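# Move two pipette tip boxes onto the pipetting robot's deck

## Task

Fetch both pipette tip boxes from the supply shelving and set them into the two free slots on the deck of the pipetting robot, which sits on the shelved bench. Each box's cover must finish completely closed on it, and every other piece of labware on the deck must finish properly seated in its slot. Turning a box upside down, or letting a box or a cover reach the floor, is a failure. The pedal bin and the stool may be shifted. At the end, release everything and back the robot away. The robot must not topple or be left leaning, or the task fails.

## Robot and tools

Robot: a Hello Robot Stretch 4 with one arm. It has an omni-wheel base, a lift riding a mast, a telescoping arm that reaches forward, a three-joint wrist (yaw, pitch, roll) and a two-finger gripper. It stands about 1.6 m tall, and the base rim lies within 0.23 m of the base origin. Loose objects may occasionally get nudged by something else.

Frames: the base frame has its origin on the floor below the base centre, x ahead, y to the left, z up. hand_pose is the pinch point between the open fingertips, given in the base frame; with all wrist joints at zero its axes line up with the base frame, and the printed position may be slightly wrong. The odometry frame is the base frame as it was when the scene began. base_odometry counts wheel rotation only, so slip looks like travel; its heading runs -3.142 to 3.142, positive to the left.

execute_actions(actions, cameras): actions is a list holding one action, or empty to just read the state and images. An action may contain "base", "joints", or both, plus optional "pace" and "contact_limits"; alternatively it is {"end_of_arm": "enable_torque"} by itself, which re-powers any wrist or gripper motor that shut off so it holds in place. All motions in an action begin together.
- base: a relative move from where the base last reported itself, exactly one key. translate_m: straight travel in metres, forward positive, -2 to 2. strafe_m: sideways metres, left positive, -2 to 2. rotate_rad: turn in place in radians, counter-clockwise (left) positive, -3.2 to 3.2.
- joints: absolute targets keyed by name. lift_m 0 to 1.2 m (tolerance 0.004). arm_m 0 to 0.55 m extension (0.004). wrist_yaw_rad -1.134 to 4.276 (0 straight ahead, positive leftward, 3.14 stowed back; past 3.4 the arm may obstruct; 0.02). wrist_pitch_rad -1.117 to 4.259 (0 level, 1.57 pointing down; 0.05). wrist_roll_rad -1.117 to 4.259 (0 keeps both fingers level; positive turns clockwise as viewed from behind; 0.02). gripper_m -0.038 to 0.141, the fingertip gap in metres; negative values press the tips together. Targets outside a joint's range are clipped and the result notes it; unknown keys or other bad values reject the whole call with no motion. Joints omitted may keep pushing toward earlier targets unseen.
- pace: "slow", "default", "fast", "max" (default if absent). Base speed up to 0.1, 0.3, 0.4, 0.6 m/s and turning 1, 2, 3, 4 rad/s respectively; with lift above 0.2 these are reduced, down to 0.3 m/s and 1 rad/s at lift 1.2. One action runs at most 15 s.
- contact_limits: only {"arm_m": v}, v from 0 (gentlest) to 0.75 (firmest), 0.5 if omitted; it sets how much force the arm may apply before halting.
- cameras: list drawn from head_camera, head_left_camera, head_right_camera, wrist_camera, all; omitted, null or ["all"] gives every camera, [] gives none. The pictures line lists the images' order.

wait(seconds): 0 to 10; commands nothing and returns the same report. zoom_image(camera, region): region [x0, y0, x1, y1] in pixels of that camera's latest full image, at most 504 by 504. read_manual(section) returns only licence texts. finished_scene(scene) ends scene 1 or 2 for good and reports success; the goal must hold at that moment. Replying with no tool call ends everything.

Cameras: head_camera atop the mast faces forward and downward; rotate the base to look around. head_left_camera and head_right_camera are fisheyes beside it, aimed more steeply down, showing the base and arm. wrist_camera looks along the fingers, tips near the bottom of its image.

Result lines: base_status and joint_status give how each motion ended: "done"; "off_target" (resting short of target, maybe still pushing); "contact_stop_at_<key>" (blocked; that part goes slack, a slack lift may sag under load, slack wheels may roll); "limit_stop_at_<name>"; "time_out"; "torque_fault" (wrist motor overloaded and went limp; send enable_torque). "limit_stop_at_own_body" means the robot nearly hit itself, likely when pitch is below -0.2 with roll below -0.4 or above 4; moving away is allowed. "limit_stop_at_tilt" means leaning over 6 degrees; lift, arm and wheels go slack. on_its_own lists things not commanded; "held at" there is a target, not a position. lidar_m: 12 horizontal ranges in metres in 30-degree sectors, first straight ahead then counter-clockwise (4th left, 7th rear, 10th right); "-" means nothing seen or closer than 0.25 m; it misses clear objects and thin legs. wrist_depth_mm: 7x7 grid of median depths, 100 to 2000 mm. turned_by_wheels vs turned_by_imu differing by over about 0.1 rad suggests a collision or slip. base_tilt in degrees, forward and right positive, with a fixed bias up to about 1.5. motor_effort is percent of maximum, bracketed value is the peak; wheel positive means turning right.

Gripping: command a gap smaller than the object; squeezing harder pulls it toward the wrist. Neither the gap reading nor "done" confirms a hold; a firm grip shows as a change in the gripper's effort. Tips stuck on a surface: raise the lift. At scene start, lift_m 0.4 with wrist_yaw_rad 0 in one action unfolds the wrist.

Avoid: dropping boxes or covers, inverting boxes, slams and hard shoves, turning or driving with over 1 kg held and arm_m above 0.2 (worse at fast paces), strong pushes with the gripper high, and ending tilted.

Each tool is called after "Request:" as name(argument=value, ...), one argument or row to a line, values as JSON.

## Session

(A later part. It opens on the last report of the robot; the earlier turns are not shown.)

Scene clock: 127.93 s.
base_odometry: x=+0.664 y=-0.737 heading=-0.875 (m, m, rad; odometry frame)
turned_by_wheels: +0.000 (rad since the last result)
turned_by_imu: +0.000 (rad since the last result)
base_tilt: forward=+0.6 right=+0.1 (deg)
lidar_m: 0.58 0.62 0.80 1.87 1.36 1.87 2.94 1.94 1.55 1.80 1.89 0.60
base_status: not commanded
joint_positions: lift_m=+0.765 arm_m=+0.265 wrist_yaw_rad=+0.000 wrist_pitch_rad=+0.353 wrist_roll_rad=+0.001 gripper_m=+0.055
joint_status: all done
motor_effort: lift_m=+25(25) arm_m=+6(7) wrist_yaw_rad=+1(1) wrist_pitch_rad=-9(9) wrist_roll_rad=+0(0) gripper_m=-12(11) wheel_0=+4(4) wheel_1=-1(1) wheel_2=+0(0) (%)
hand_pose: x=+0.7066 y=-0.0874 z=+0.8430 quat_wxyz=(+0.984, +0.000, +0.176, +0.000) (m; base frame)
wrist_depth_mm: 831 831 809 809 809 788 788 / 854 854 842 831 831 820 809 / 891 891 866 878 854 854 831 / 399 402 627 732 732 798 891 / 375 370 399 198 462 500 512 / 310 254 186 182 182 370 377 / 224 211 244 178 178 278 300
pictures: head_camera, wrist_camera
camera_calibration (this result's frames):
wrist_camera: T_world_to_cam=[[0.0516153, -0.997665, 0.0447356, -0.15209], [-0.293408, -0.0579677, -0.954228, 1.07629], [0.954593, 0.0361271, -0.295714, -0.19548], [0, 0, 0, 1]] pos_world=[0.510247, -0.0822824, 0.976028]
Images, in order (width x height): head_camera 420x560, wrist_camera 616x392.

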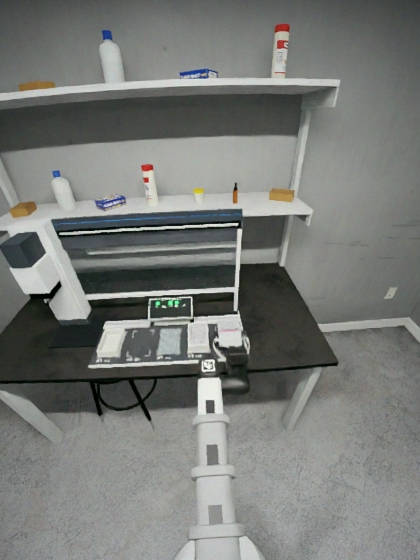

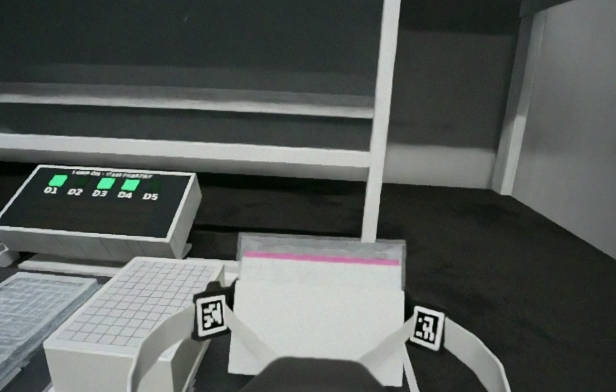

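Request:
execute_actions(
  actions=[
    {"joints":{"lift_m":0.742},"pace":"slow"},
  ],
  cameras=["head_camera","wrist_camera"],
)

Request:
zoom_image(
  camera="head_camera",
  region=[170, 290, 280, 380],
)

Scene clock: 129.83 s.
base_odometry: x=+0.664 y=-0.737 heading=-0.875 (m, m, rad; odometry frame)
turned_by_wheels: +0.000 (rad since the last result)
turned_by_imu: +0.000 (rad since the last result)
base_tilt: forward=+0.7 right=+0.1 (deg)
lidar_m: 0.57 0.60 0.84 1.87 1.38 1.89 2.94 1.95 1.58 1.81 1.89 0.58
base_status: not commanded
joint_positions: lift_m=+0.742 arm_m=+0.265 wrist_yaw_rad=+0.000 wrist_pitch_rad=+0.352 wrist_roll_rad=+0.001 gripper_m=+0.055
joint_status: all done
motor_effort: lift_m=+14(25) arm_m=+6(6) wrist_yaw_rad=+1(1) wrist_pitch_rad=-6(9) wrist_roll_rad=+1(0) gripper_m=-13(14) wheel_0=+4(4) wheel_1=-1(1) wheel_2=+0(0) (%)
hand_pose: x=+0.7066 y=-0.0874 z=+0.8211 quat_wxyz=(+0.985, +0.000, +0.175, +0.000) (m; base frame)
wrist_depth_mm: 809 831 809 798 788 809 778 / 854 831 831 820 831 809 798 / 427 878 891 878 854 854 854 / 375 379 574 647 661 715 866 / 373 294 315 199 415 455 462 / 231 218 183 181 180 332 334 / 211 206 216 180 179 250 274
pictures: head_camera, wrist_camera
camera_calibration (this result's frames):
wrist_camera: T_world_to_cam=[[0.0515791, -0.997665, 0.0447771, -0.151125], [-0.292638, -0.0579675, -0.954465, 1.0551], [0.954831, 0.036127, -0.294944, -0.202825], [0, 0, 0, 1]] pos_world=[0.510222, -0.0822824, 0.954004]
Images, in order (width x height): head_camera 420x560, wrist_camera 616x392.

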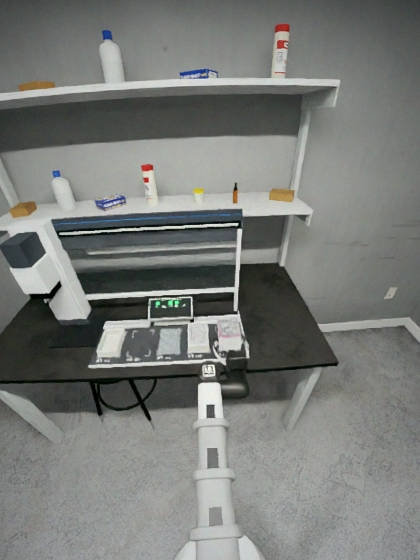

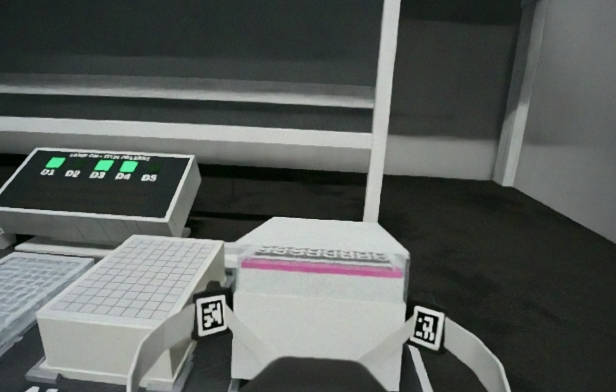

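Region (170, 290, 280, 380) of head_camera's 420x560 image, scaled by 4.582, with more detail than that image has; it fills the top 412 rows of this view, and the rest is white.

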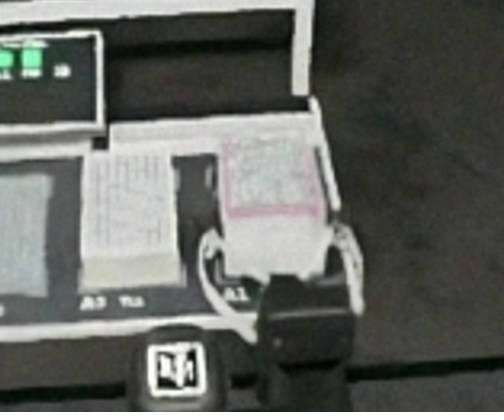

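Request:
execute_actions(
  actions=[
    {"joints":{"arm_m":0.28},"pace":"slow","contact_limits":{"arm_m":0.1}},
  ],
  cameras=["wrist_camera"],
)

Request:
execute_actions(
  actions=[
    {"joints":{"lift_m":0.728},"pace":"slow"},
  ],
  cameras=["wrist_camera"],
)

Scene clock: 132.07 s.
base_odometry: x=+0.664 y=-0.737 heading=-0.875 (m, m, rad; odometry frame)
turned_by_wheels: +0.000 (rad since the last result)
turned_by_imu: +0.001 (rad since the last result)
base_tilt: forward=+0.6 right=+0.2 (deg)
lidar_m: 0.57 0.60 0.83 1.88 1.37 1.88 2.95 2.00 1.57 1.81 1.89 0.60
base_status: not commanded
joint_positions: lift_m=+0.742 arm_m=+0.279 wrist_yaw_rad=-0.001 wrist_pitch_rad=+0.351 wrist_roll_rad=+0.001 gripper_m=+0.055
joint_status: all done
motor_effort: lift_m=+14(14) arm_m=+8(8) wrist_yaw_rad=+3(4) wrist_pitch_rad=-2(6) wrist_roll_rad=+0(0) gripper_m=-8(11) wheel_0=+4(4) wheel_1=+0(1) wheel_2=+0(1) (%)
contact_limits: arm_m 0.1
hand_pose: x=+0.7203 y=-0.0877 z=+0.8215 quat_wxyz=(+0.985, +0.000, +0.175, +0.000) (m; base frame)
wrist_depth_mm: 831 820 798 798 778 778 768 / 831 809 820 809 798 798 798 / 866 404 866 866 842 842 842 / 368 370 574 661 634 715 854 / 359 297 349 190 424 459 469 / 247 221 180 176 174 336 338 / 195 191 218 174 173 254 277
pictures: wrist_camera
camera_calibration (this result's frames):
wrist_camera: T_world_to_cam=[[0.0506543, -0.997709, 0.0448505, -0.151478], [-0.291307, -0.0577153, -0.954887, 1.05887], [0.955288, 0.0353039, -0.293563, -0.217281], [0, 0, 0, 1]] pos_world=[0.523695, -0.0823465, 0.954111]
Images, in order (width x height): wrist_camera 616x392.

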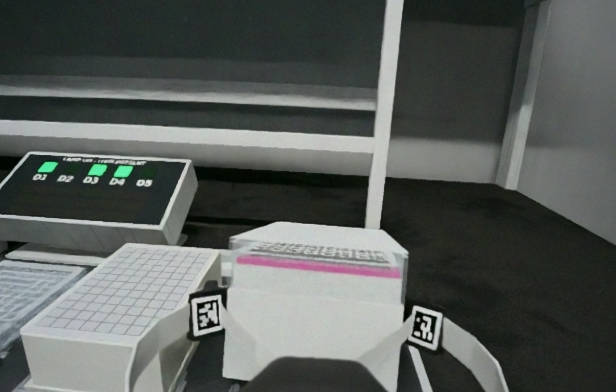

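Scene clock: 132.87 s.
base_odometry: x=+0.664 y=-0.737 heading=-0.875 (m, m, rad; odometry frame)
turned_by_wheels: +0.000 (rad since the last result)
turned_by_imu: +0.000 (rad since the last result)
base_tilt: forward=+0.6 right=+0.1 (deg)
lidar_m: 0.56 0.61 0.80 1.85 1.37 1.86 2.96 1.98 1.57 1.80 1.89 0.61
base_status: not commanded
joint_positions: lift_m=+0.729 arm_m=+0.279 wrist_yaw_rad=+0.000 wrist_pitch_rad=+0.350 wrist_roll_rad=+0.001 gripper_m=+0.055
joint_status: all done
motor_effort: lift_m=+12(12) arm_m=+8(8) wrist_yaw_rad=+2(3) wrist_pitch_rad=+0(2) wrist_roll_rad=+1(0) gripper_m=-9(9) wheel_0=+4(4) wheel_1=+0(0) wheel_2=+0(0) (%)
hand_pose: x=+0.7204 y=-0.0875 z=+0.8078 quat_wxyz=(+0.985, +0.000, +0.174, +0.000) (m; base frame)
wrist_depth_mm: 820 809 798 778 778 778 759 / 842 831 820 809 798 809 798 / 397 402 866 854 854 842 831 / 351 351 539 615 574 676 854 / 347 266 272 186 368 424 433 / 193 200 178 170 166 314 317 / 193 191 198 169 182 235 257
pictures: wrist_camera
camera_calibration (this result's frames):
wrist_camera: T_world_to_cam=[[0.0511515, -0.997682, 0.0448812, -0.151109], [-0.290718, -0.0578689, -0.955057, 1.04556], [0.95544, 0.0358049, -0.293004, -0.221915], [0, 0, 0, 1]] pos_world=[0.523719, -0.0823075, 0.940329]
Images, in order (width x height): wrist_camera 616x392.

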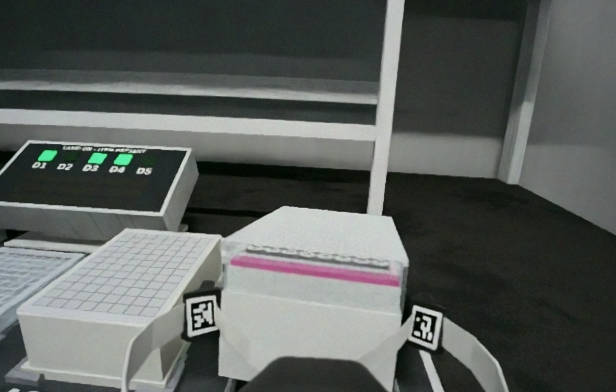

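Request:
execute_actions(
  actions=[
    {"joints":{"arm_m":0.268,"lift_m":0.74},"pace":"slow"},
  ],
  cameras=[],
)

Request:
execute_actions(
  actions=[
    {"base":{"strafe_m":0.005},"joints":{"wrist_yaw_rad":0.03},"pace":"slow"},
  ],
  cameras=["wrist_camera","head_camera","head_right_camera"],
)

Request:
zoom_image(
  camera="head_camera",
  region=[190, 300, 270, 370],
)

Request:
zoom_image(
  camera="head_right_camera",
  region=[170, 320, 240, 380],
)

Scene clock: 135.03 s.
base_odometry: x=+0.664 y=-0.737 heading=-0.875 (m, m, rad; odometry frame)
turned_by_wheels: +0.000 (rad since the last result)
turned_by_imu: +0.000 (rad since the last result)
base_tilt: forward=+0.7 right=+0.1 (deg)
lidar_m: 0.57 0.61 0.82 1.84 1.38 1.85 2.96 1.96 1.56 1.80 1.90 0.59
base_status: not commanded
joint_positions: lift_m=+0.740 arm_m=+0.269 wrist_yaw_rad=+0.000 wrist_pitch_rad=+0.353 wrist_roll_rad=+0.001 gripper_m=+0.055
joint_status: all done
motor_effort: lift_m=+25(25) arm_m=-6(9) wrist_yaw_rad=+1(2) wrist_pitch_rad=-9(8) wrist_roll_rad=+0(1) gripper_m=-11(12) wheel_0=+3(3) wheel_1=+0(0) wheel_2=+0(0) (%)
hand_pose: x=+0.7106 y=-0.0874 z=+0.8179 quat_wxyz=(+0.984, +0.000, +0.176, +0.000) (m; base frame)
wrist_depth_mm: 842 831 809 809 788 778 788 / 842 842 831 831 820 831 798 / 418 415 878 854 842 842 842 / 368 368 559 634 654 691 878 / 364 285 309 186 407 445 452 / 226 212 178 172 168 324 329 / 207 202 212 170 168 246 268
pictures: none
No camera images: the call's "cameras" was empty. Leave "cameras" out to get every camera's image.

Scene clock: 135.73 s.
base_odometry: x=+0.668 y=-0.734 heading=-0.875 (m, m, rad; odometry frame)
turned_by_wheels: +0.000 (rad since the last result)
turned_by_imu: +0.000 (rad since the last result)
base_tilt: forward=+0.7 right=+0.1 (deg)
lidar_m: 0.56 0.60 0.82 1.87 1.39 1.87 2.95 1.97 1.56 1.82 1.91 0.61
base_status: done
joint_positions: lift_m=+0.740 arm_m=+0.269 wrist_yaw_rad=+0.030 wrist_pitch_rad=+0.353 wrist_roll_rad=+0.001 gripper_m=+0.055
joint_status: all done
motor_effort: lift_m=+25(25) arm_m=-5(6) wrist_yaw_rad=+2(3) wrist_pitch_rad=-9(9) wrist_roll_rad=+0(0) gripper_m=-10(12) wheel_0=-3(7) wheel_1=+4(7) wheel_2=+0(2) (%)
hand_pose: x=+0.7131 y=-0.0793 z=+0.8179 quat_wxyz=(+0.984, -0.002, +0.176, +0.015) (m; base frame)
wrist_depth_mm: 842 842 809 798 788 778 759 / 866 842 831 820 809 778 788 / 421 421 891 842 842 842 831 / 373 368 517 634 615 683 842 / 362 303 289 186 407 449 452 / 256 213 179 172 167 325 329 / 211 202 204 170 168 244 270
pictures: head_camera, head_right_camera, wrist_camera
camera_calibration (this result's frames):
wrist_camera: T_world_to_cam=[[0.0812331, -0.995691, 0.0447293, -0.164203], [-0.291704, -0.0666633, -0.954183, 1.05284], [0.953053, 0.0644635, -0.295862, -0.205906], [0, 0, 0, 1]] pos_world=[0.516695, -0.0800368, 0.951023]
Images, in order (width x height): head_camera 420x560, head_right_camera 420x672, wrist_camera 616x392.

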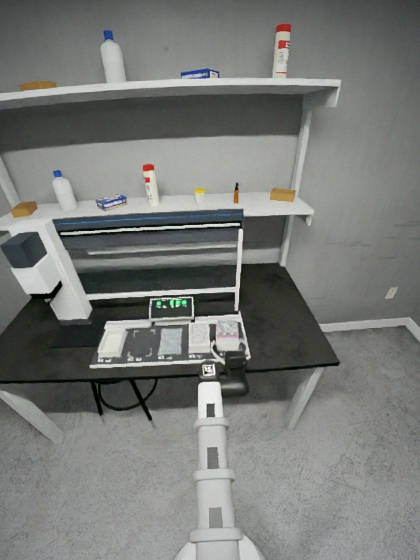

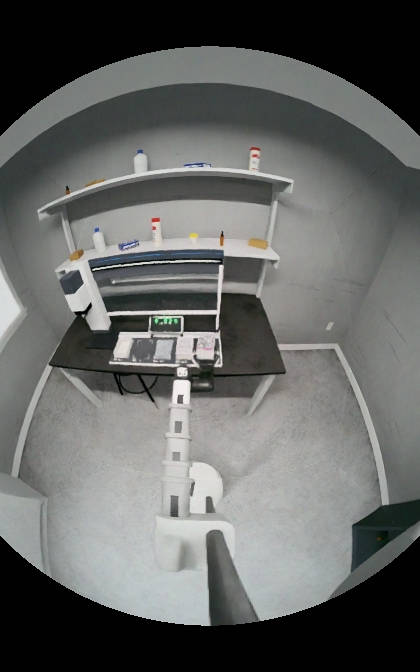

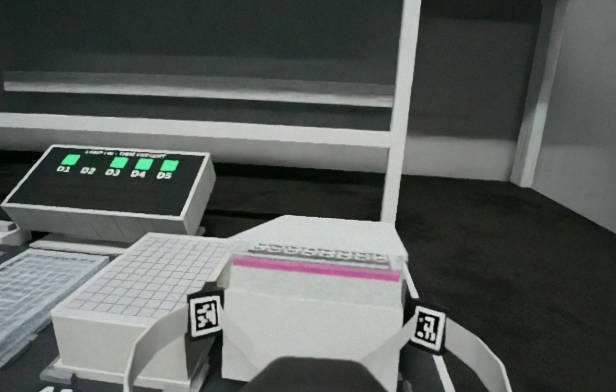

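Region (190, 300, 270, 370) of head_camera's 420x560 image, scaled by 6.300, with more detail than that image has; it fills the top 441 rows of this view, and the rest is white.

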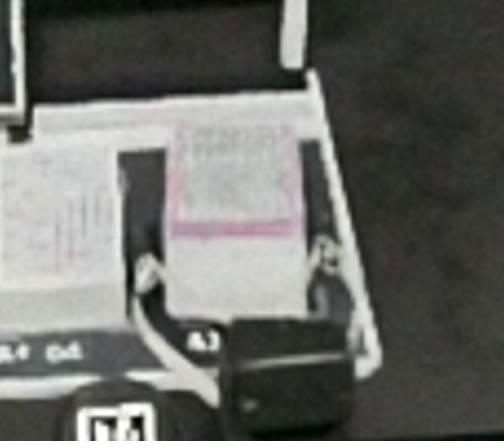

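Region (170, 320, 240, 380) of head_right_camera's 420x672 image, scaled by 7.200, with more detail than that image has; it fills the top 432 rows of this view, and the rest is white.

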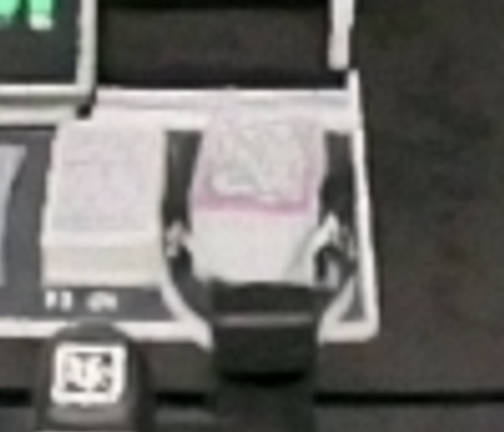

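Request:
execute_actions(
  actions=[
    {"base":{"strafe_m":-0.005},"joints":{"lift_m":0.73},"pace":"slow"},
  ],
  cameras=[],
)

Request:
execute_actions(
  actions=[
    {"joints":{"gripper_m":0.095},"pace":"slow"},
  ],
  cameras=[],
)

Request:
execute_actions(
  actions=[
    {"joints":{"arm_m":0.13,"lift_m":0.74},"pace":"slow"},
  ],
  cameras=["wrist_camera","head_camera"],
)

Request:
zoom_image(
  camera="head_camera",
  region=[190, 300, 270, 370],
)

Scene clock: 137.93 s.
base_odometry: x=+0.664 y=-0.737 heading=-0.874 (m, m, rad; odometry frame)
turned_by_wheels: +0.000 (rad since the last result)
turned_by_imu: +0.001 (rad since the last result)
base_tilt: forward=+0.7 right=+0.3 (deg)
lidar_m: 0.56 0.58 0.82 1.86 1.38 1.87 2.95 1.97 1.58 1.82 1.89 0.62
base_status: done
joint_positions: lift_m=+0.730 arm_m=+0.269 wrist_yaw_rad=+0.030 wrist_pitch_rad=+0.351 wrist_roll_rad=+0.001 gripper_m=+0.055
joint_status: all done
motor_effort: lift_m=+14(23) arm_m=-5(6) wrist_yaw_rad=+1(2) wrist_pitch_rad=-4(10) wrist_roll_rad=+0(0) gripper_m=-12(12) wheel_0=+4(8) wheel_1=-2(1) wheel_2=+0(3) (%)
hand_pose: x=+0.7133 y=-0.0793 z=+0.8094 quat_wxyz=(+0.984, -0.002, +0.175, +0.015) (m; base frame)
wrist_depth_mm: 831 842 820 820 778 778 759 / 842 854 842 820 809 798 768 / 421 410 424 866 842 831 809 / 370 362 539 609 580 661 842 / 345 266 274 186 343 430 436 / 225 200 178 172 168 315 317 / 206 202 203 170 176 236 258
pictures: none
No camera images: the call's "cameras" was empty. Leave "cameras" out to get every camera's image.

Scene clock: 139.80 s.
base_odometry: x=+0.664 y=-0.737 heading=-0.874 (m, m, rad; odometry frame)
turned_by_wheels: +0.000 (rad since the last result)
turned_by_imu: +0.000 (rad since the last result)
base_tilt: forward=+0.6 right=+0.2 (deg)
lidar_m: 0.57 0.62 0.81 1.84 1.38 1.86 2.96 1.96 1.57 1.81 1.90 0.60
base_status: not commanded
joint_positions: lift_m=+0.730 arm_m=+0.269 wrist_yaw_rad=+0.026 wrist_pitch_rad=+0.351 wrist_roll_rad=+0.001 gripper_m=+0.095
joint_status: all done
motor_effort: lift_m=+13(13) arm_m=-4(6) wrist_yaw_rad=+11(11) wrist_pitch_rad=-1(6) wrist_roll_rad=+0(1) gripper_m=+0(12) wheel_0=+4(4) wheel_1=-2(2) wheel_2=+0(0) (%)
hand_pose: x=+0.7128 y=-0.0802 z=+0.8095 quat_wxyz=(+0.985, -0.002, +0.175, +0.013) (m; base frame)
wrist_depth_mm: 854 809 809 798 778 788 741 / 854 866 831 809 809 809 788 / 580 410 831 866 854 831 820 / 373 364 539 615 634 676 854 / 343 268 286 196 260 433 442 / 207 199 186 178 174 315 320 / 204 202 206 143 193 237 260
pictures: none
No camera images: the call's "cameras" was empty. Leave "cameras" out to get every camera's image.

Scene clock: 142.47 s.
base_odometry: x=+0.664 y=-0.737 heading=-0.874 (m, m, rad; odometry frame)
turned_by_wheels: +0.000 (rad since the last result)
turned_by_imu: +0.001 (rad since the last result)
base_tilt: forward=+0.7 right=+0.1 (deg)
lidar_m: 0.59 0.59 0.81 1.84 1.40 1.89 2.95 1.95 1.54 1.81 1.89 0.61
base_status: not commanded
joint_positions: lift_m=+0.740 arm_m=+0.131 wrist_yaw_rad=+0.030 wrist_pitch_rad=+0.352 wrist_roll_rad=+0.001 gripper_m=+0.095
joint_status: all done
motor_effort: lift_m=+25(25) arm_m=-6(7) wrist_yaw_rad=+1(11) wrist_pitch_rad=-5(5) wrist_roll_rad=+1(0) gripper_m=-2(2) wheel_0=+4(4) wheel_1=-1(2) wheel_2=+0(0) (%)
hand_pose: x=+0.5752 y=-0.0793 z=+0.8183 quat_wxyz=(+0.984, -0.002, +0.175, +0.015) (m; base frame)
wrist_depth_mm: 991 946 976 917 904 904 891 / 1025 1008 960 976 946 917 904 / 991 544 549 991 991 946 960 / 512 496 445 496 615 699 991 / 364 347 340 317 410 449 459 / 296 303 200 300 291 329 332 / 298 265 262 149 254 257 270
pictures: head_camera, wrist_camera
camera_calibration (this result's frames):
wrist_camera: T_world_to_cam=[[0.0814883, -0.995667, 0.0447996, -0.153137], [-0.290381, -0.0667167, -0.954582, 1.01258], [0.953435, 0.0647783, -0.29456, -0.0757037], [0, 0, 0, 1]] pos_world=[0.378692, -0.0800138, 0.951153]
Images, in order (width x height): head_camera 420x560, wrist_camera 616x392.

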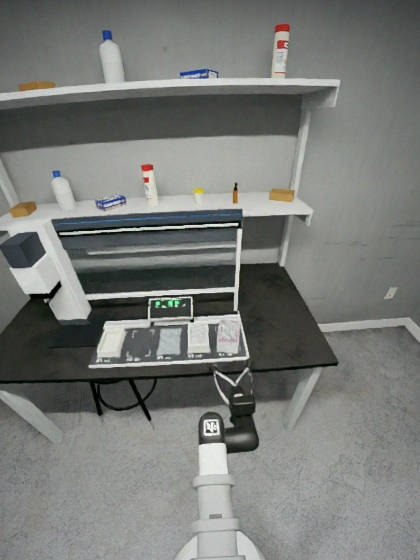

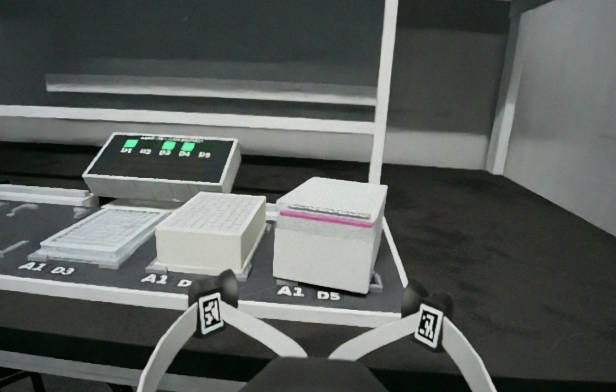

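Region (190, 300, 270, 370) of head_camera's 420x560 image, scaled by 6.300, with more detail than that image has; it fills the top 441 rows of this view, and the rest is white.

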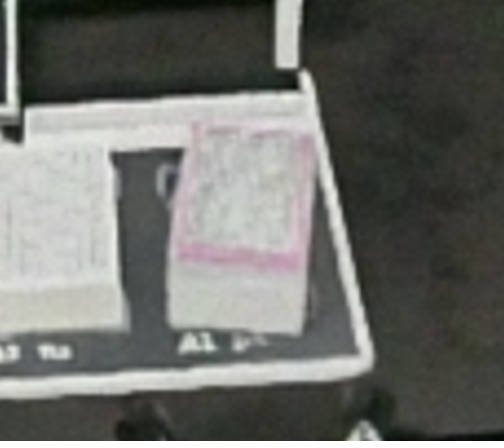

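Request:
execute_actions(
  actions=[
    {"base":{"strafe_m":0.036},"joints":{"lift_m":0.94,"gripper_m":0.115,"wrist_yaw_rad":-0.2}},
  ],
  cameras=[],
)

Request:
execute_actions(
  actions=[
    {"joints":{"wrist_pitch_rad":0.85,"arm_m":0.375}},
  ],
  cameras=["wrist_camera"],
)

Scene clock: 147.37 s.
base_odometry: x=+0.692 y=-0.714 heading=-0.875 (m, m, rad; odometry frame)
turned_by_wheels: +0.000 (rad since the last result)
turned_by_imu: +0.001 (rad since the last result)
base_tilt: forward=+0.7 right=+0.2 (deg)
lidar_m: 0.55 0.60 0.80 1.87 1.36 1.80 2.91 2.03 1.60 1.84 1.94 0.62
base_status: done
joint_positions: lift_m=+0.940 arm_m=+0.131 wrist_yaw_rad=-0.200 wrist_pitch_rad=+0.352 wrist_roll_rad=+0.001 gripper_m=+0.115
joint_status: all done
motor_effort: lift_m=+24(25) arm_m=-6(6) wrist_yaw_rad=+1(5) wrist_pitch_rad=-6(5) wrist_roll_rad=+0(0) gripper_m=-1(0) wheel_0=-2(11) wheel_1=+0(10) wheel_2=+0(1) (%)
hand_pose: x=+0.5499 y=-0.1394 z=+1.0184 quat_wxyz=(+0.980, +0.018, +0.174, -0.098) (m; base frame)
wrist_depth_mm: 473 488 504 525 976 1025 1060 / 891 904 530 991 1025 1078 1098 / 946 960 1008 1042 1078 1118 1160 / 991 1025 1042 1098 1138 1182 1182 / 723 580 809 831 917 1229 1308 / 525 535 203 647 640 723 1366 / 484 469 459 143 517 517 1397
pictures: none
No camera images: the call's "cameras" was empty. Leave "cameras" out to get every camera's image.

Scene clock: 149.20 s.
base_odometry: x=+0.692 y=-0.714 heading=-0.875 (m, m, rad; odometry frame)
turned_by_wheels: +0.000 (rad since the last result)
turned_by_imu: +0.000 (rad since the last result)
base_tilt: forward=+0.7 right=+0.1 (deg)
lidar_m: 0.56 0.60 0.81 1.86 1.33 1.83 2.93 2.03 1.60 1.84 1.93 0.63
base_status: not commanded
joint_positions: lift_m=+0.940 arm_m=+0.374 wrist_yaw_rad=-0.200 wrist_pitch_rad=+0.851 wrist_roll_rad=+0.000 gripper_m=+0.115
joint_status: all done
motor_effort: lift_m=+24(24) arm_m=+6(5) wrist_yaw_rad=+0(2) wrist_pitch_rad=-3(6) wrist_roll_rad=+1(0) gripper_m=-1(0) wheel_0=-2(2) wheel_1=+0(0) wheel_2=+0(0) (%)
hand_pose: x=+0.7139 y=-0.1234 z=+0.9008 quat_wxyz=(+0.906, +0.041, +0.411, -0.091) (m; base frame)
wrist_depth_mm: 699 723 732 759 759 798 831 / 683 691 691 699 699 768 931 / 530 530 530 530 574 585 1042 / 353 364 484 488 488 488 492 / 347 382 387 397 424 421 424 / 351 317 203 285 342 364 375 / 315 276 298 143 319 327 336
pictures: wrist_camera
camera_calibration (this result's frames):
wrist_camera: T_world_to_cam=[[-0.132646, -0.991055, 0.0146344, -0.0314958], [-0.710997, 0.0848544, -0.698057, 1.21654], [0.690571, -0.103, -0.715893, 0.36575], [0, 0, 0, 1]] pos_world=[0.608204, -0.096771, 1.11152]
Images, in order (width x height): wrist_camera 616x392.

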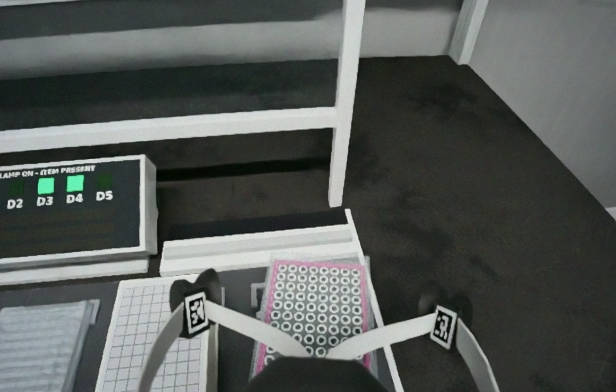

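Request:
execute_actions(
  actions=[
    {"joints":{"lift_m":0.885,"gripper_m":0.105},"base":{"strafe_m":0.004},"pace":"slow"},
  ],
  cameras=[],
)

Request:
execute_actions(
  actions=[
    {"joints":{"gripper_m":0.065}},
  ],
  cameras=["wrist_camera"],
)

Request:
execute_actions(
  actions=[
    {"joints":{"wrist_yaw_rad":0.0,"arm_m":0.35},"base":{"strafe_m":-0.031},"pace":"slow"},
  ],
  cameras=["wrist_camera"],
)

Scene clock: 151.80 s.
base_odometry: x=+0.694 y=-0.711 heading=-0.875 (m, m, rad; odometry frame)
turned_by_wheels: +0.000 (rad since the last result)
turned_by_imu: +0.000 (rad since the last result)
base_tilt: forward=+0.6 right=+0.2 (deg)
lidar_m: 0.56 0.61 0.81 1.85 1.36 1.80 2.93 2.02 1.57 1.85 1.95 0.61
base_status: done
joint_positions: lift_m=+0.885 arm_m=+0.374 wrist_yaw_rad=-0.200 wrist_pitch_rad=+0.851 wrist_roll_rad=+0.000 gripper_m=+0.105
joint_status: all done
motor_effort: lift_m=+14(23) arm_m=+6(6) wrist_yaw_rad=+0(0) wrist_pitch_rad=-4(3) wrist_roll_rad=-1(2) gripper_m=+0(1) wheel_0=-4(5) wheel_1=+3(3) wheel_2=+0(0) (%)
hand_pose: x=+0.7139 y=-0.1234 z=+0.8467 quat_wxyz=(+0.906, +0.041, +0.411, -0.091) (m; base frame)
wrist_depth_mm: 691 707 715 723 732 798 854 / 530 530 535 539 591 603 931 / 324 332 484 484 484 488 492 / 310 327 392 382 410 410 415 / 334 286 329 260 347 357 359 / 293 251 204 227 225 307 315 / 260 225 255 144 257 274 282
pictures: none
No camera images: the call's "cameras" was empty. Leave "cameras" out to get every camera's image.

Scene clock: 153.07 s.
base_odometry: x=+0.694 y=-0.711 heading=-0.875 (m, m, rad; odometry frame)
turned_by_wheels: +0.000 (rad since the last result)
turned_by_imu: +0.000 (rad since the last result)
base_tilt: forward=+0.6 right=+0.1 (deg)
lidar_m: 0.57 0.62 0.83 1.84 1.35 1.82 2.94 2.00 1.58 1.86 1.94 0.63
base_status: not commanded
joint_positions: lift_m=+0.885 arm_m=+0.374 wrist_yaw_rad=-0.200 wrist_pitch_rad=+0.851 wrist_roll_rad=+0.000 gripper_m=+0.065
joint_status: all done
motor_effort: lift_m=+14(14) arm_m=+6(6) wrist_yaw_rad=+1(1) wrist_pitch_rad=-3(2) wrist_roll_rad=+0(0) gripper_m=-8(10) wheel_0=-4(4) wheel_1=+3(3) wheel_2=+0(0) (%)
hand_pose: x=+0.7139 y=-0.1234 z=+0.8467 quat_wxyz=(+0.906, +0.041, +0.411, -0.091) (m; base frame)
wrist_depth_mm: 676 707 715 723 750 798 820 / 530 539 535 539 585 603 931 / 325 332 484 477 488 492 496 / 310 325 394 384 413 415 418 / 338 286 330 260 345 359 357 / 293 252 206 226 215 314 314 / 259 222 252 205 210 278 283
pictures: wrist_camera
camera_calibration (this result's frames):
wrist_camera: T_world_to_cam=[[-0.132737, -0.991043, 0.0146342, -0.0306533], [-0.71099, 0.08492, -0.698056, 1.17874], [0.690561, -0.103063, -0.715894, 0.326993], [0, 0, 0, 1]] pos_world=[0.608197, -0.0967768, 1.05737]
Images, in order (width x height): wrist_camera 616x392.

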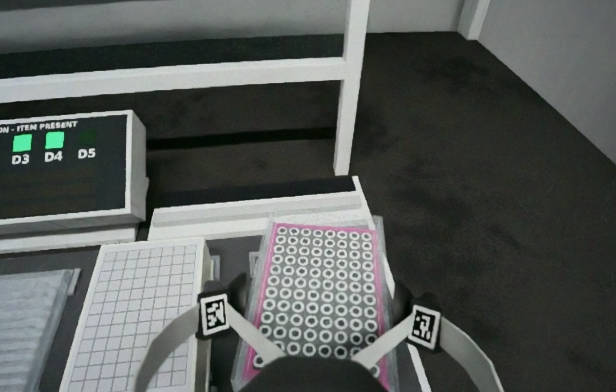

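Scene clock: 154.40 s.
base_odometry: x=+0.671 y=-0.731 heading=-0.875 (m, m, rad; odometry frame)
turned_by_wheels: +0.000 (rad since the last result)
turned_by_imu: +0.000 (rad since the last result)
base_tilt: forward=+0.6 right=+0.1 (deg)
lidar_m: 0.56 0.60 0.80 1.84 1.38 1.87 2.95 1.98 1.57 1.80 1.90 0.61
base_status: done
joint_positions: lift_m=+0.885 arm_m=+0.351 wrist_yaw_rad=+0.000 wrist_pitch_rad=+0.849 wrist_roll_rad=+0.000 gripper_m=+0.065
joint_status: all done
motor_effort: lift_m=+14(14) arm_m=-6(5) wrist_yaw_rad=+0(26) wrist_pitch_rad=+3(7) wrist_roll_rad=+0(0) gripper_m=-8(10) wheel_0=+2(1) wheel_1=-4(7) wheel_2=-3(4) (%)
hand_pose: x=+0.7126 y=-0.0874 z=+0.8471 quat_wxyz=(+0.911, +0.000, +0.412, +0.000) (m; base frame)
wrist_depth_mm: 750 732 741 732 732 732 699 / 359 362 544 544 554 609 621 / 351 349 462 488 477 496 504 / 366 355 387 397 402 418 418 / 336 298 306 258 338 362 362 / 294 253 195 228 216 317 317 / 262 230 248 204 212 274 285
pictures: wrist_camera
camera_calibration (this result's frames):
wrist_camera: T_world_to_cam=[[0.066928, -0.997648, 0.0148088, -0.138103], [-0.712053, -0.058155, -0.699714, 1.16473], [0.698929, 0.0362858, -0.71427, 0.336757], [0, 0, 0, 1]] pos_world=[0.603223, -0.0822626, 1.05756]
Images, in order (width x height): wrist_camera 616x392.

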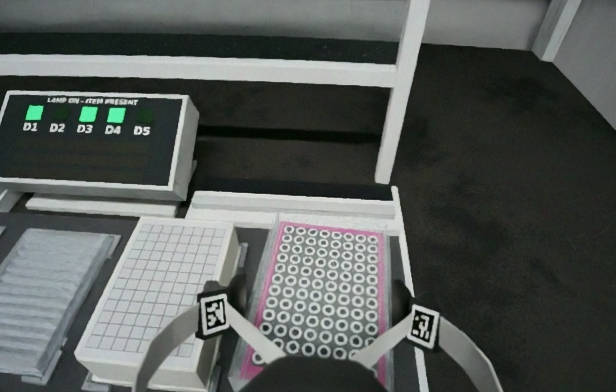

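Request:
execute_actions(
  actions=[
    {"joints":{"gripper_m":0.1}},
  ],
  cameras=[],
)

Request:
execute_actions(
  actions=[
    {"joints":{"lift_m":0.94}},
  ],
  cameras=[],
)

Request:
execute_actions(
  actions=[
    {"joints":{"arm_m":0.2}},
  ],
  cameras=["wrist_camera"],
)

Request:
zoom_image(
  camera="wrist_camera",
  region=[130, 100, 430, 320],
)

Scene clock: 156.63 s.
base_odometry: x=+0.671 y=-0.731 heading=-0.875 (m, m, rad; odometry frame)
turned_by_wheels: +0.000 (rad since the last result)
turned_by_imu: +0.000 (rad since the last result)
base_tilt: forward=+0.7 right=+0.2 (deg)
lidar_m: 0.57 0.60 0.82 1.86 1.38 1.84 2.97 1.95 1.57 1.82 1.91 0.60
base_status: not commanded
joint_positions: lift_m=+0.885 arm_m=+0.351 wrist_yaw_rad=+0.000 wrist_pitch_rad=+0.851 wrist_roll_rad=+0.000 gripper_m=+0.100
joint_status: all done
motor_effort: lift_m=+14(14) arm_m=-6(6) wrist_yaw_rad=+1(0) wrist_pitch_rad=-3(3) wrist_roll_rad=+0(0) gripper_m=-1(8) wheel_0=+2(2) wheel_1=-4(4) wheel_2=-3(3) (%)
hand_pose: x=+0.7121 y=-0.0874 z=+0.8467 quat_wxyz=(+0.911, +0.000, +0.413, +0.000) (m; base frame)
wrist_depth_mm: 750 741 741 723 723 732 707 / 364 359 535 539 544 591 609 / 347 351 462 477 469 488 488 / 359 364 370 384 404 410 415 / 332 294 303 259 334 359 359 / 294 253 206 226 220 314 314 / 260 230 250 149 258 276 282
pictures: none
No camera images: the call's "cameras" was empty. Leave "cameras" out to get every camera's image.

Scene clock: 157.77 s.
base_odometry: x=+0.671 y=-0.731 heading=-0.875 (m, m, rad; odometry frame)
turned_by_wheels: +0.000 (rad since the last result)
turned_by_imu: +0.000 (rad since the last result)
base_tilt: forward=+0.6 right=+0.1 (deg)
lidar_m: 0.57 0.60 0.81 1.87 1.39 1.87 2.96 1.97 1.56 1.80 1.88 0.64
base_status: not commanded
joint_positions: lift_m=+0.940 arm_m=+0.351 wrist_yaw_rad=+0.000 wrist_pitch_rad=+0.851 wrist_roll_rad=+0.000 gripper_m=+0.100
joint_status: all done
motor_effort: lift_m=+24(25) arm_m=-6(5) wrist_yaw_rad=+0(0) wrist_pitch_rad=-2(3) wrist_roll_rad=+1(0) gripper_m=-1(2) wheel_0=+2(2) wheel_1=-4(4) wheel_2=-3(3) (%)
hand_pose: x=+0.7120 y=-0.0874 z=+0.9008 quat_wxyz=(+0.911, +0.000, +0.413, +0.000) (m; base frame)
wrist_depth_mm: 788 798 759 759 741 732 707 / 691 683 691 699 683 723 788 / 402 394 535 544 539 585 591 / 389 382 469 484 469 492 488 / 397 399 402 397 410 427 427 / 351 334 205 286 283 375 377 / 315 282 290 149 317 329 334
pictures: none
No camera images: the call's "cameras" was empty. Leave "cameras" out to get every camera's image.

Scene clock: 159.27 s.
base_odometry: x=+0.671 y=-0.731 heading=-0.875 (m, m, rad; odometry frame)
turned_by_wheels: +0.000 (rad since the last result)
turned_by_imu: +0.000 (rad since the last result)
base_tilt: forward=+0.6 right=+0.2 (deg)
lidar_m: 0.54 0.56 0.82 1.85 1.38 1.85 2.97 1.98 1.56 1.81 1.90 0.62
base_status: not commanded
joint_positions: lift_m=+0.940 arm_m=+0.201 wrist_yaw_rad=+0.000 wrist_pitch_rad=+0.852 wrist_roll_rad=+0.000 gripper_m=+0.100
joint_status: all done
motor_effort: lift_m=+24(24) arm_m=-6(6) wrist_yaw_rad=+1(0) wrist_pitch_rad=-5(4) wrist_roll_rad=+1(0) gripper_m=-1(1) wheel_0=+2(2) wheel_1=-4(4) wheel_2=-3(3) (%)
hand_pose: x=+0.5619 y=-0.0874 z=+0.9008 quat_wxyz=(+0.911, +0.000, +0.413, +0.000) (m; base frame)
wrist_depth_mm: 891 878 878 854 854 854 866 / 683 504 634 676 676 707 946 / 517 500 508 549 574 580 591 / 459 462 410 384 473 492 492 / 399 404 384 359 410 424 424 / 364 366 204 366 364 368 373 / 1008 788 1025 150 347 343 342
pictures: wrist_camera
camera_calibration (this result's frames):
wrist_camera: T_world_to_cam=[[0.0666891, -0.997666, 0.0146372, -0.128581], [-0.713872, -0.0579576, -0.697874, 1.09438], [0.697094, 0.0360915, -0.716071, 0.482999], [0, 0, 0, 1]] pos_world=[0.453129, -0.0822852, 1.11149]
Images, in order (width x height): wrist_camera 616x392.

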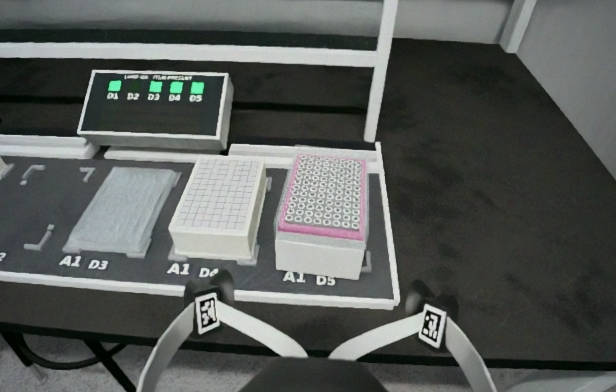

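Region (130, 100, 430, 320) of wrist_camera's 616x392 image, scaled by 1.680; it fills the top 370 rows of this view, and the rest is white.

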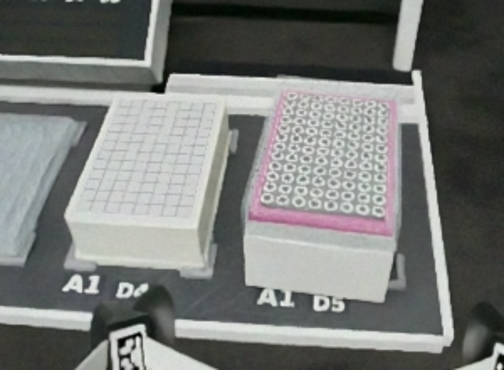

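Request:
execute_actions(
  actions=[
    {"joints":{"arm_m":0.16,"wrist_pitch_rad":0.35,"gripper_m":0.112},"base":{"strafe_m":-0.004}},
  ],
  cameras=[],
)

Request:
execute_actions(
  actions=[
    {"joints":{"lift_m":0.737}},
  ],
  cameras=[],
)

Request:
execute_actions(
  actions=[
    {"joints":{"arm_m":0.222},"pace":"slow","contact_limits":{"arm_m":0.1}},
  ],
  cameras=["wrist_camera"],
)

Scene clock: 162.40 s.
base_odometry: x=+0.668 y=-0.734 heading=-0.875 (m, m, rad; odometry frame)
turned_by_wheels: +0.000 (rad since the last result)
turned_by_imu: +0.001 (rad since the last result)
base_tilt: forward=+0.7 right=+0.2 (deg)
lidar_m: 0.57 0.59 0.81 1.86 1.37 1.86 2.96 1.95 1.55 1.82 1.89 0.61
base_status: done
joint_positions: lift_m=+0.940 arm_m=+0.161 wrist_yaw_rad=+0.000 wrist_pitch_rad=+0.352 wrist_roll_rad=+0.000 gripper_m=+0.112
joint_status: all done
motor_effort: lift_m=+24(24) arm_m=-6(6) wrist_yaw_rad=+1(0) wrist_pitch_rad=-6(8) wrist_roll_rad=+1(0) gripper_m=+0(1) wheel_0=-1(3) wheel_1=+1(8) wheel_2=+0(2) (%)
hand_pose: x=+0.6027 y=-0.0874 z=+1.0182 quat_wxyz=(+0.985, +0.000, +0.175, +0.000) (m; base frame)
wrist_depth_mm: 484 480 477 469 591 878 878 / 960 976 500 496 917 842 676 / 1008 991 991 960 960 960 960 / 1060 1060 1042 1025 1025 1008 976 / 759 580 798 820 904 1025 1008 / 585 539 202 654 634 683 1098 / 480 484 452 144 512 521 549
pictures: none
No camera images: the call's "cameras" was empty. Leave "cameras" out to get every camera's image.

Scene clock: 164.33 s.
base_odometry: x=+0.668 y=-0.734 heading=-0.875 (m, m, rad; odometry frame)
turned_by_wheels: +0.000 (rad since the last result)
turned_by_imu: +0.000 (rad since the last result)
base_tilt: forward=+0.7 right=+0.2 (deg)
lidar_m: 0.58 0.60 0.79 1.87 1.37 1.86 2.97 1.97 1.58 1.81 1.89 0.60
base_status: not commanded
joint_positions: lift_m=+0.737 arm_m=+0.161 wrist_yaw_rad=+0.000 wrist_pitch_rad=+0.352 wrist_roll_rad=+0.000 gripper_m=+0.112
joint_status: all done
motor_effort: lift_m=+14(23) arm_m=-6(5) wrist_yaw_rad=+1(1) wrist_pitch_rad=-6(7) wrist_roll_rad=+0(0) gripper_m=-2(4) wheel_0=-2(2) wheel_1=+1(1) wheel_2=+0(0) (%)
hand_pose: x=+0.6027 y=-0.0874 z=+0.8161 quat_wxyz=(+0.985, +0.000, +0.175, +0.000) (m; base frame)
wrist_depth_mm: 931 931 904 891 878 878 866 / 946 946 931 917 931 931 891 / 904 508 521 960 960 946 946 / 473 466 466 375 603 691 976 / 357 324 329 281 404 445 452 / 276 278 202 286 285 324 329 / 238 236 245 145 244 246 267
pictures: none
No camera images: the call's "cameras" was empty. Leave "cameras" out to get every camera's image.

Scene clock: 166.20 s.
base_odometry: x=+0.668 y=-0.734 heading=-0.875 (m, m, rad; odometry frame)
turned_by_wheels: +0.000 (rad since the last result)
turned_by_imu: +0.000 (rad since the last result)
base_tilt: forward=+0.7 right=+0.1 (deg)
lidar_m: 0.58 0.60 0.84 1.84 1.37 1.85 2.93 1.98 1.54 1.82 1.91 0.61
base_status: not commanded
joint_positions: lift_m=+0.737 arm_m=+0.221 wrist_yaw_rad=+0.000 wrist_pitch_rad=+0.352 wrist_roll_rad=+0.000 gripper_m=+0.112
joint_status: all done
motor_effort: lift_m=+14(14) arm_m=+6(7) wrist_yaw_rad=+1(1) wrist_pitch_rad=-3(5) wrist_roll_rad=+1(0) gripper_m=-2(2) wheel_0=-1(2) wheel_1=+1(1) wheel_2=+0(0) (%)
contact_limits: arm_m 0.1
hand_pose: x=+0.6627 y=-0.0874 z=+0.8161 quat_wxyz=(+0.985, +0.000, +0.175, +0.000) (m; base frame)
wrist_depth_mm: 866 866 854 854 820 820 820 / 878 891 866 842 878 854 866 / 768 452 866 917 891 904 878 / 421 410 554 634 640 699 904 / 359 282 307 229 402 442 449 / 271 249 202 224 222 325 329 / 221 221 229 145 227 244 267
pictures: wrist_camera
camera_calibration (this result's frames):
wrist_camera: T_world_to_cam=[[0.0515899, -0.997662, 0.0448304, -0.148684], [-0.292476, -0.0580156, -0.954511, 1.03743], [0.95488, 0.0361313, -0.294785, -0.162454], [0, 0, 0, 1]] pos_world=[0.466218, -0.0822796, 0.949015]
Images, in order (width x height): wrist_camera 616x392.

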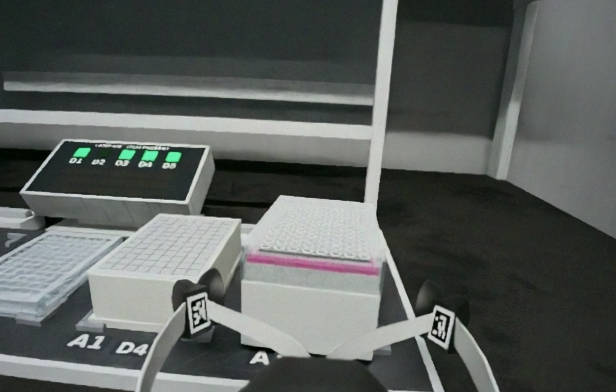

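Request:
execute_actions(
  actions=[
    {"joints":{"gripper_m":0.07},"pace":"slow"},
  ],
  cameras=["wrist_camera"],
)

Request:
execute_actions(
  actions=[
    {"joints":{"arm_m":0.242},"pace":"slow","contact_limits":{"arm_m":0.1}},
  ],
  cameras=["wrist_camera"],
)

Scene clock: 169.33 s.
base_odometry: x=+0.668 y=-0.734 heading=-0.875 (m, m, rad; odometry frame)
turned_by_wheels: +0.000 (rad since the last result)
turned_by_imu: +0.001 (rad since the last result)
base_tilt: forward=+0.7 right=+0.1 (deg)
lidar_m: 0.57 0.59 0.81 1.86 1.38 1.86 2.96 1.94 1.56 1.81 1.90 0.62
base_status: not commanded
joint_positions: lift_m=+0.737 arm_m=+0.221 wrist_yaw_rad=+0.000 wrist_pitch_rad=+0.352 wrist_roll_rad=+0.000 gripper_m=+0.070
joint_status: all done
motor_effort: lift_m=+14(14) arm_m=+6(6) wrist_yaw_rad=+1(1) wrist_pitch_rad=-5(5) wrist_roll_rad=+0(1) gripper_m=-6(3) wheel_0=-1(1) wheel_1=+1(1) wheel_2=+0(0) (%)
hand_pose: x=+0.6627 y=-0.0874 z=+0.8161 quat_wxyz=(+0.985, +0.000, +0.175, +0.000) (m; base frame)
wrist_depth_mm: 854 878 854 854 831 831 831 / 891 891 891 866 866 878 854 / 778 455 878 917 904 891 891 / 418 410 544 634 647 699 917 / 357 283 307 230 399 439 452 / 268 250 200 226 216 325 324 / 222 221 227 150 227 250 266
pictures: wrist_camera
camera_calibration (this result's frames):
wrist_camera: T_world_to_cam=[[0.0517343, -0.997654, 0.0448306, -0.148741], [-0.292468, -0.0580581, -0.954511, 1.03743], [0.954875, 0.0362695, -0.294785, -0.162452], [0, 0, 0, 1]] pos_world=[0.46623, -0.0822688, 0.949015]
Images, in order (width x height): wrist_camera 616x392.

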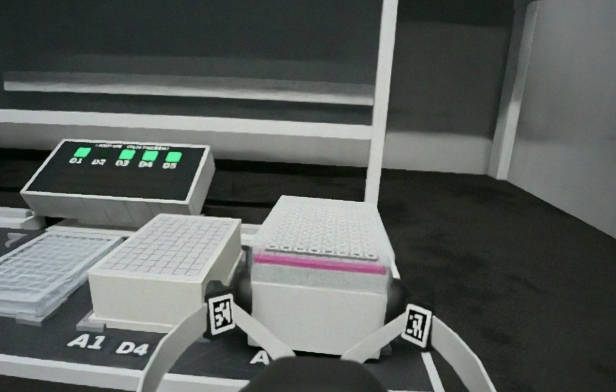

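Scene clock: 170.50 s.
base_odometry: x=+0.668 y=-0.734 heading=-0.875 (m, m, rad; odometry frame)
turned_by_wheels: +0.000 (rad since the last result)
turned_by_imu: +0.000 (rad since the last result)
base_tilt: forward=+0.6 right=+0.2 (deg)
lidar_m: 0.56 0.61 0.82 1.86 1.37 1.89 2.96 1.97 1.56 1.81 1.88 0.61
base_status: not commanded
joint_positions: lift_m=+0.737 arm_m=+0.241 wrist_yaw_rad=-0.002 wrist_pitch_rad=+0.352 wrist_roll_rad=+0.000 gripper_m=+0.070
joint_status: all done
motor_effort: lift_m=+14(14) arm_m=+7(8) wrist_yaw_rad=+7(7) wrist_pitch_rad=-6(5) wrist_roll_rad=+0(1) gripper_m=-4(6) wheel_0=-2(2) wheel_1=+1(1) wheel_2=+0(1) (%)
contact_limits: arm_m 0.1
hand_pose: x=+0.6823 y=-0.0880 z=+0.8161 quat_wxyz=(+0.985, +0.000, +0.175, -0.001) (m; base frame)
wrist_depth_mm: 854 842 842 831 820 809 809 / 866 866 842 842 842 842 831 / 778 436 891 891 878 891 891 / 399 392 554 634 654 691 891 / 355 283 307 228 404 442 455 / 258 229 197 223 216 324 327 / 220 221 228 150 227 245 266
pictures: wrist_camera
camera_calibration (this result's frames):
wrist_camera: T_world_to_cam=[[0.0494019, -0.997772, 0.0448303, -0.148805], [-0.292603, -0.057374, -0.954511, 1.04327], [0.954957, 0.0340372, -0.294785, -0.181396], [0, 0, 0, 1]] pos_world=[0.485841, -0.0824424, 0.949015]
Images, in order (width x height): wrist_camera 616x392.

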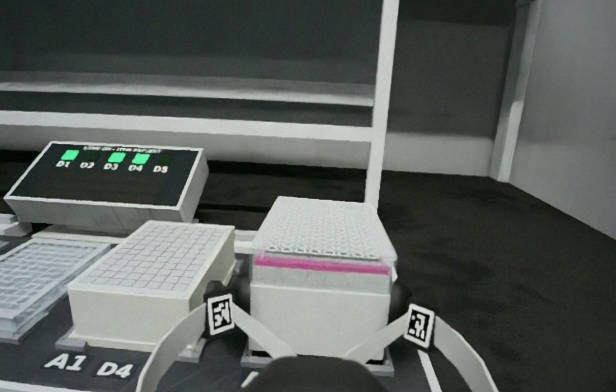

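Request:
execute_actions(
  actions=[
    {"joints":{"gripper_m":0.1}},
  ],
  cameras=[],
)

Request:
execute_actions(
  actions=[
    {"joints":{"arm_m":0.12}},
  ],
  cameras=["wrist_camera","head_camera"],
)

Request:
zoom_image(
  camera="wrist_camera",
  region=[0, 130, 430, 320],
)

Request:
zoom_image(
  camera="head_camera",
  region=[80, 290, 270, 400],
)

Scene clock: 172.57 s.
base_odometry: x=+0.668 y=-0.734 heading=-0.875 (m, m, rad; odometry frame)
turned_by_wheels: +0.000 (rad since the last result)
turned_by_imu: +0.000 (rad since the last result)
base_tilt: forward=+0.6 right=+0.2 (deg)
lidar_m: 0.57 0.60 0.82 1.85 1.38 1.85 2.95 1.99 1.56 1.81 1.88 0.60
base_status: not commanded
joint_positions: lift_m=+0.737 arm_m=+0.241 wrist_yaw_rad=-0.001 wrist_pitch_rad=+0.352 wrist_roll_rad=+0.000 gripper_m=+0.100
joint_status: all done
motor_effort: lift_m=+14(14) arm_m=+6(7) wrist_yaw_rad=+3(7) wrist_pitch_rad=-5(6) wrist_roll_rad=+0(1) gripper_m=-2(1) wheel_0=-1(1) wheel_1=+1(1) wheel_2=+0(0) (%)
hand_pose: x=+0.6826 y=-0.0877 z=+0.8161 quat_wxyz=(+0.985, +0.000, +0.175, +0.000) (m; base frame)
wrist_depth_mm: 866 842 842 809 820 809 798 / 866 866 854 842 854 842 831 / 768 436 904 904 878 866 878 / 397 389 554 634 647 691 891 / 355 285 307 244 402 445 455 / 258 229 199 220 217 325 329 / 220 222 228 146 226 249 266
pictures: none
No camera images: the call's "cameras" was empty. Leave "cameras" out to get every camera's image.

Scene clock: 173.97 s.
base_odometry: x=+0.668 y=-0.734 heading=-0.875 (m, m, rad; odometry frame)
turned_by_wheels: +0.000 (rad since the last result)
turned_by_imu: +0.000 (rad since the last result)
base_tilt: forward=+0.6 right=+0.1 (deg)
lidar_m: 0.55 0.61 0.80 1.83 1.37 1.83 2.96 1.97 1.57 1.83 1.90 0.62
base_status: not commanded
joint_positions: lift_m=+0.737 arm_m=+0.121 wrist_yaw_rad=+0.000 wrist_pitch_rad=+0.352 wrist_roll_rad=+0.000 gripper_m=+0.100
joint_status: all done
motor_effort: lift_m=+14(14) arm_m=-6(7) wrist_yaw_rad=+1(3) wrist_pitch_rad=-5(5) wrist_roll_rad=+0(0) gripper_m=-1(2) wheel_0=-1(1) wheel_1=+1(1) wheel_2=+0(0) (%)
hand_pose: x=+0.5627 y=-0.0874 z=+0.8162 quat_wxyz=(+0.985, +0.000, +0.175, +0.000) (m; base frame)
wrist_depth_mm: 960 976 946 931 931 904 931 / 976 976 960 976 976 946 931 / 1025 549 554 1008 1008 991 976 / 504 504 445 410 676 691 1008 / 362 347 345 342 407 442 449 / 290 297 206 307 301 322 329 / 329 274 272 149 266 263 268
pictures: head_camera, wrist_camera
camera_calibration (this result's frames):
wrist_camera: T_world_to_cam=[[0.0515226, -0.997665, 0.0448339, -0.14351], [-0.292412, -0.0579967, -0.954532, 1.00819], [0.954903, 0.03607, -0.294717, -0.0670657], [0, 0, 0, 1]] pos_world=[0.366242, -0.0822844, 0.94902]
Images, in order (width x height): head_camera 420x560, wrist_camera 616x392.

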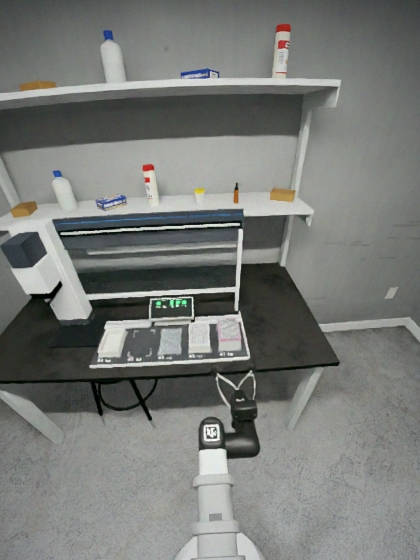

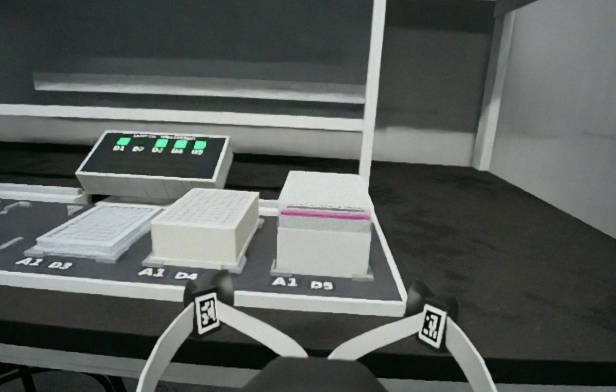

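Region (0, 130, 430, 320) of wrist_camera's 616x392 image, scaled by 1.172; it fills the top 223 rows of this view, and the rest is white.

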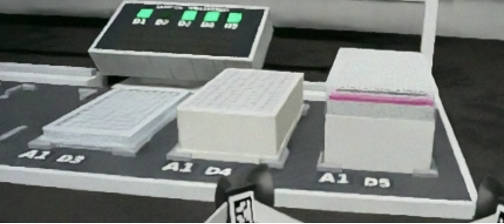

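Region (80, 290, 270, 400) of head_camera's 420x560 image, scaled by 2.653, with more detail than that image has; it fills the top 292 rows of this view, and the rest is white.

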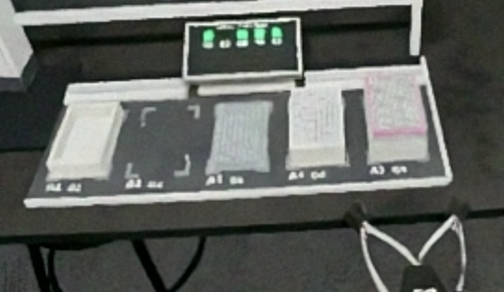

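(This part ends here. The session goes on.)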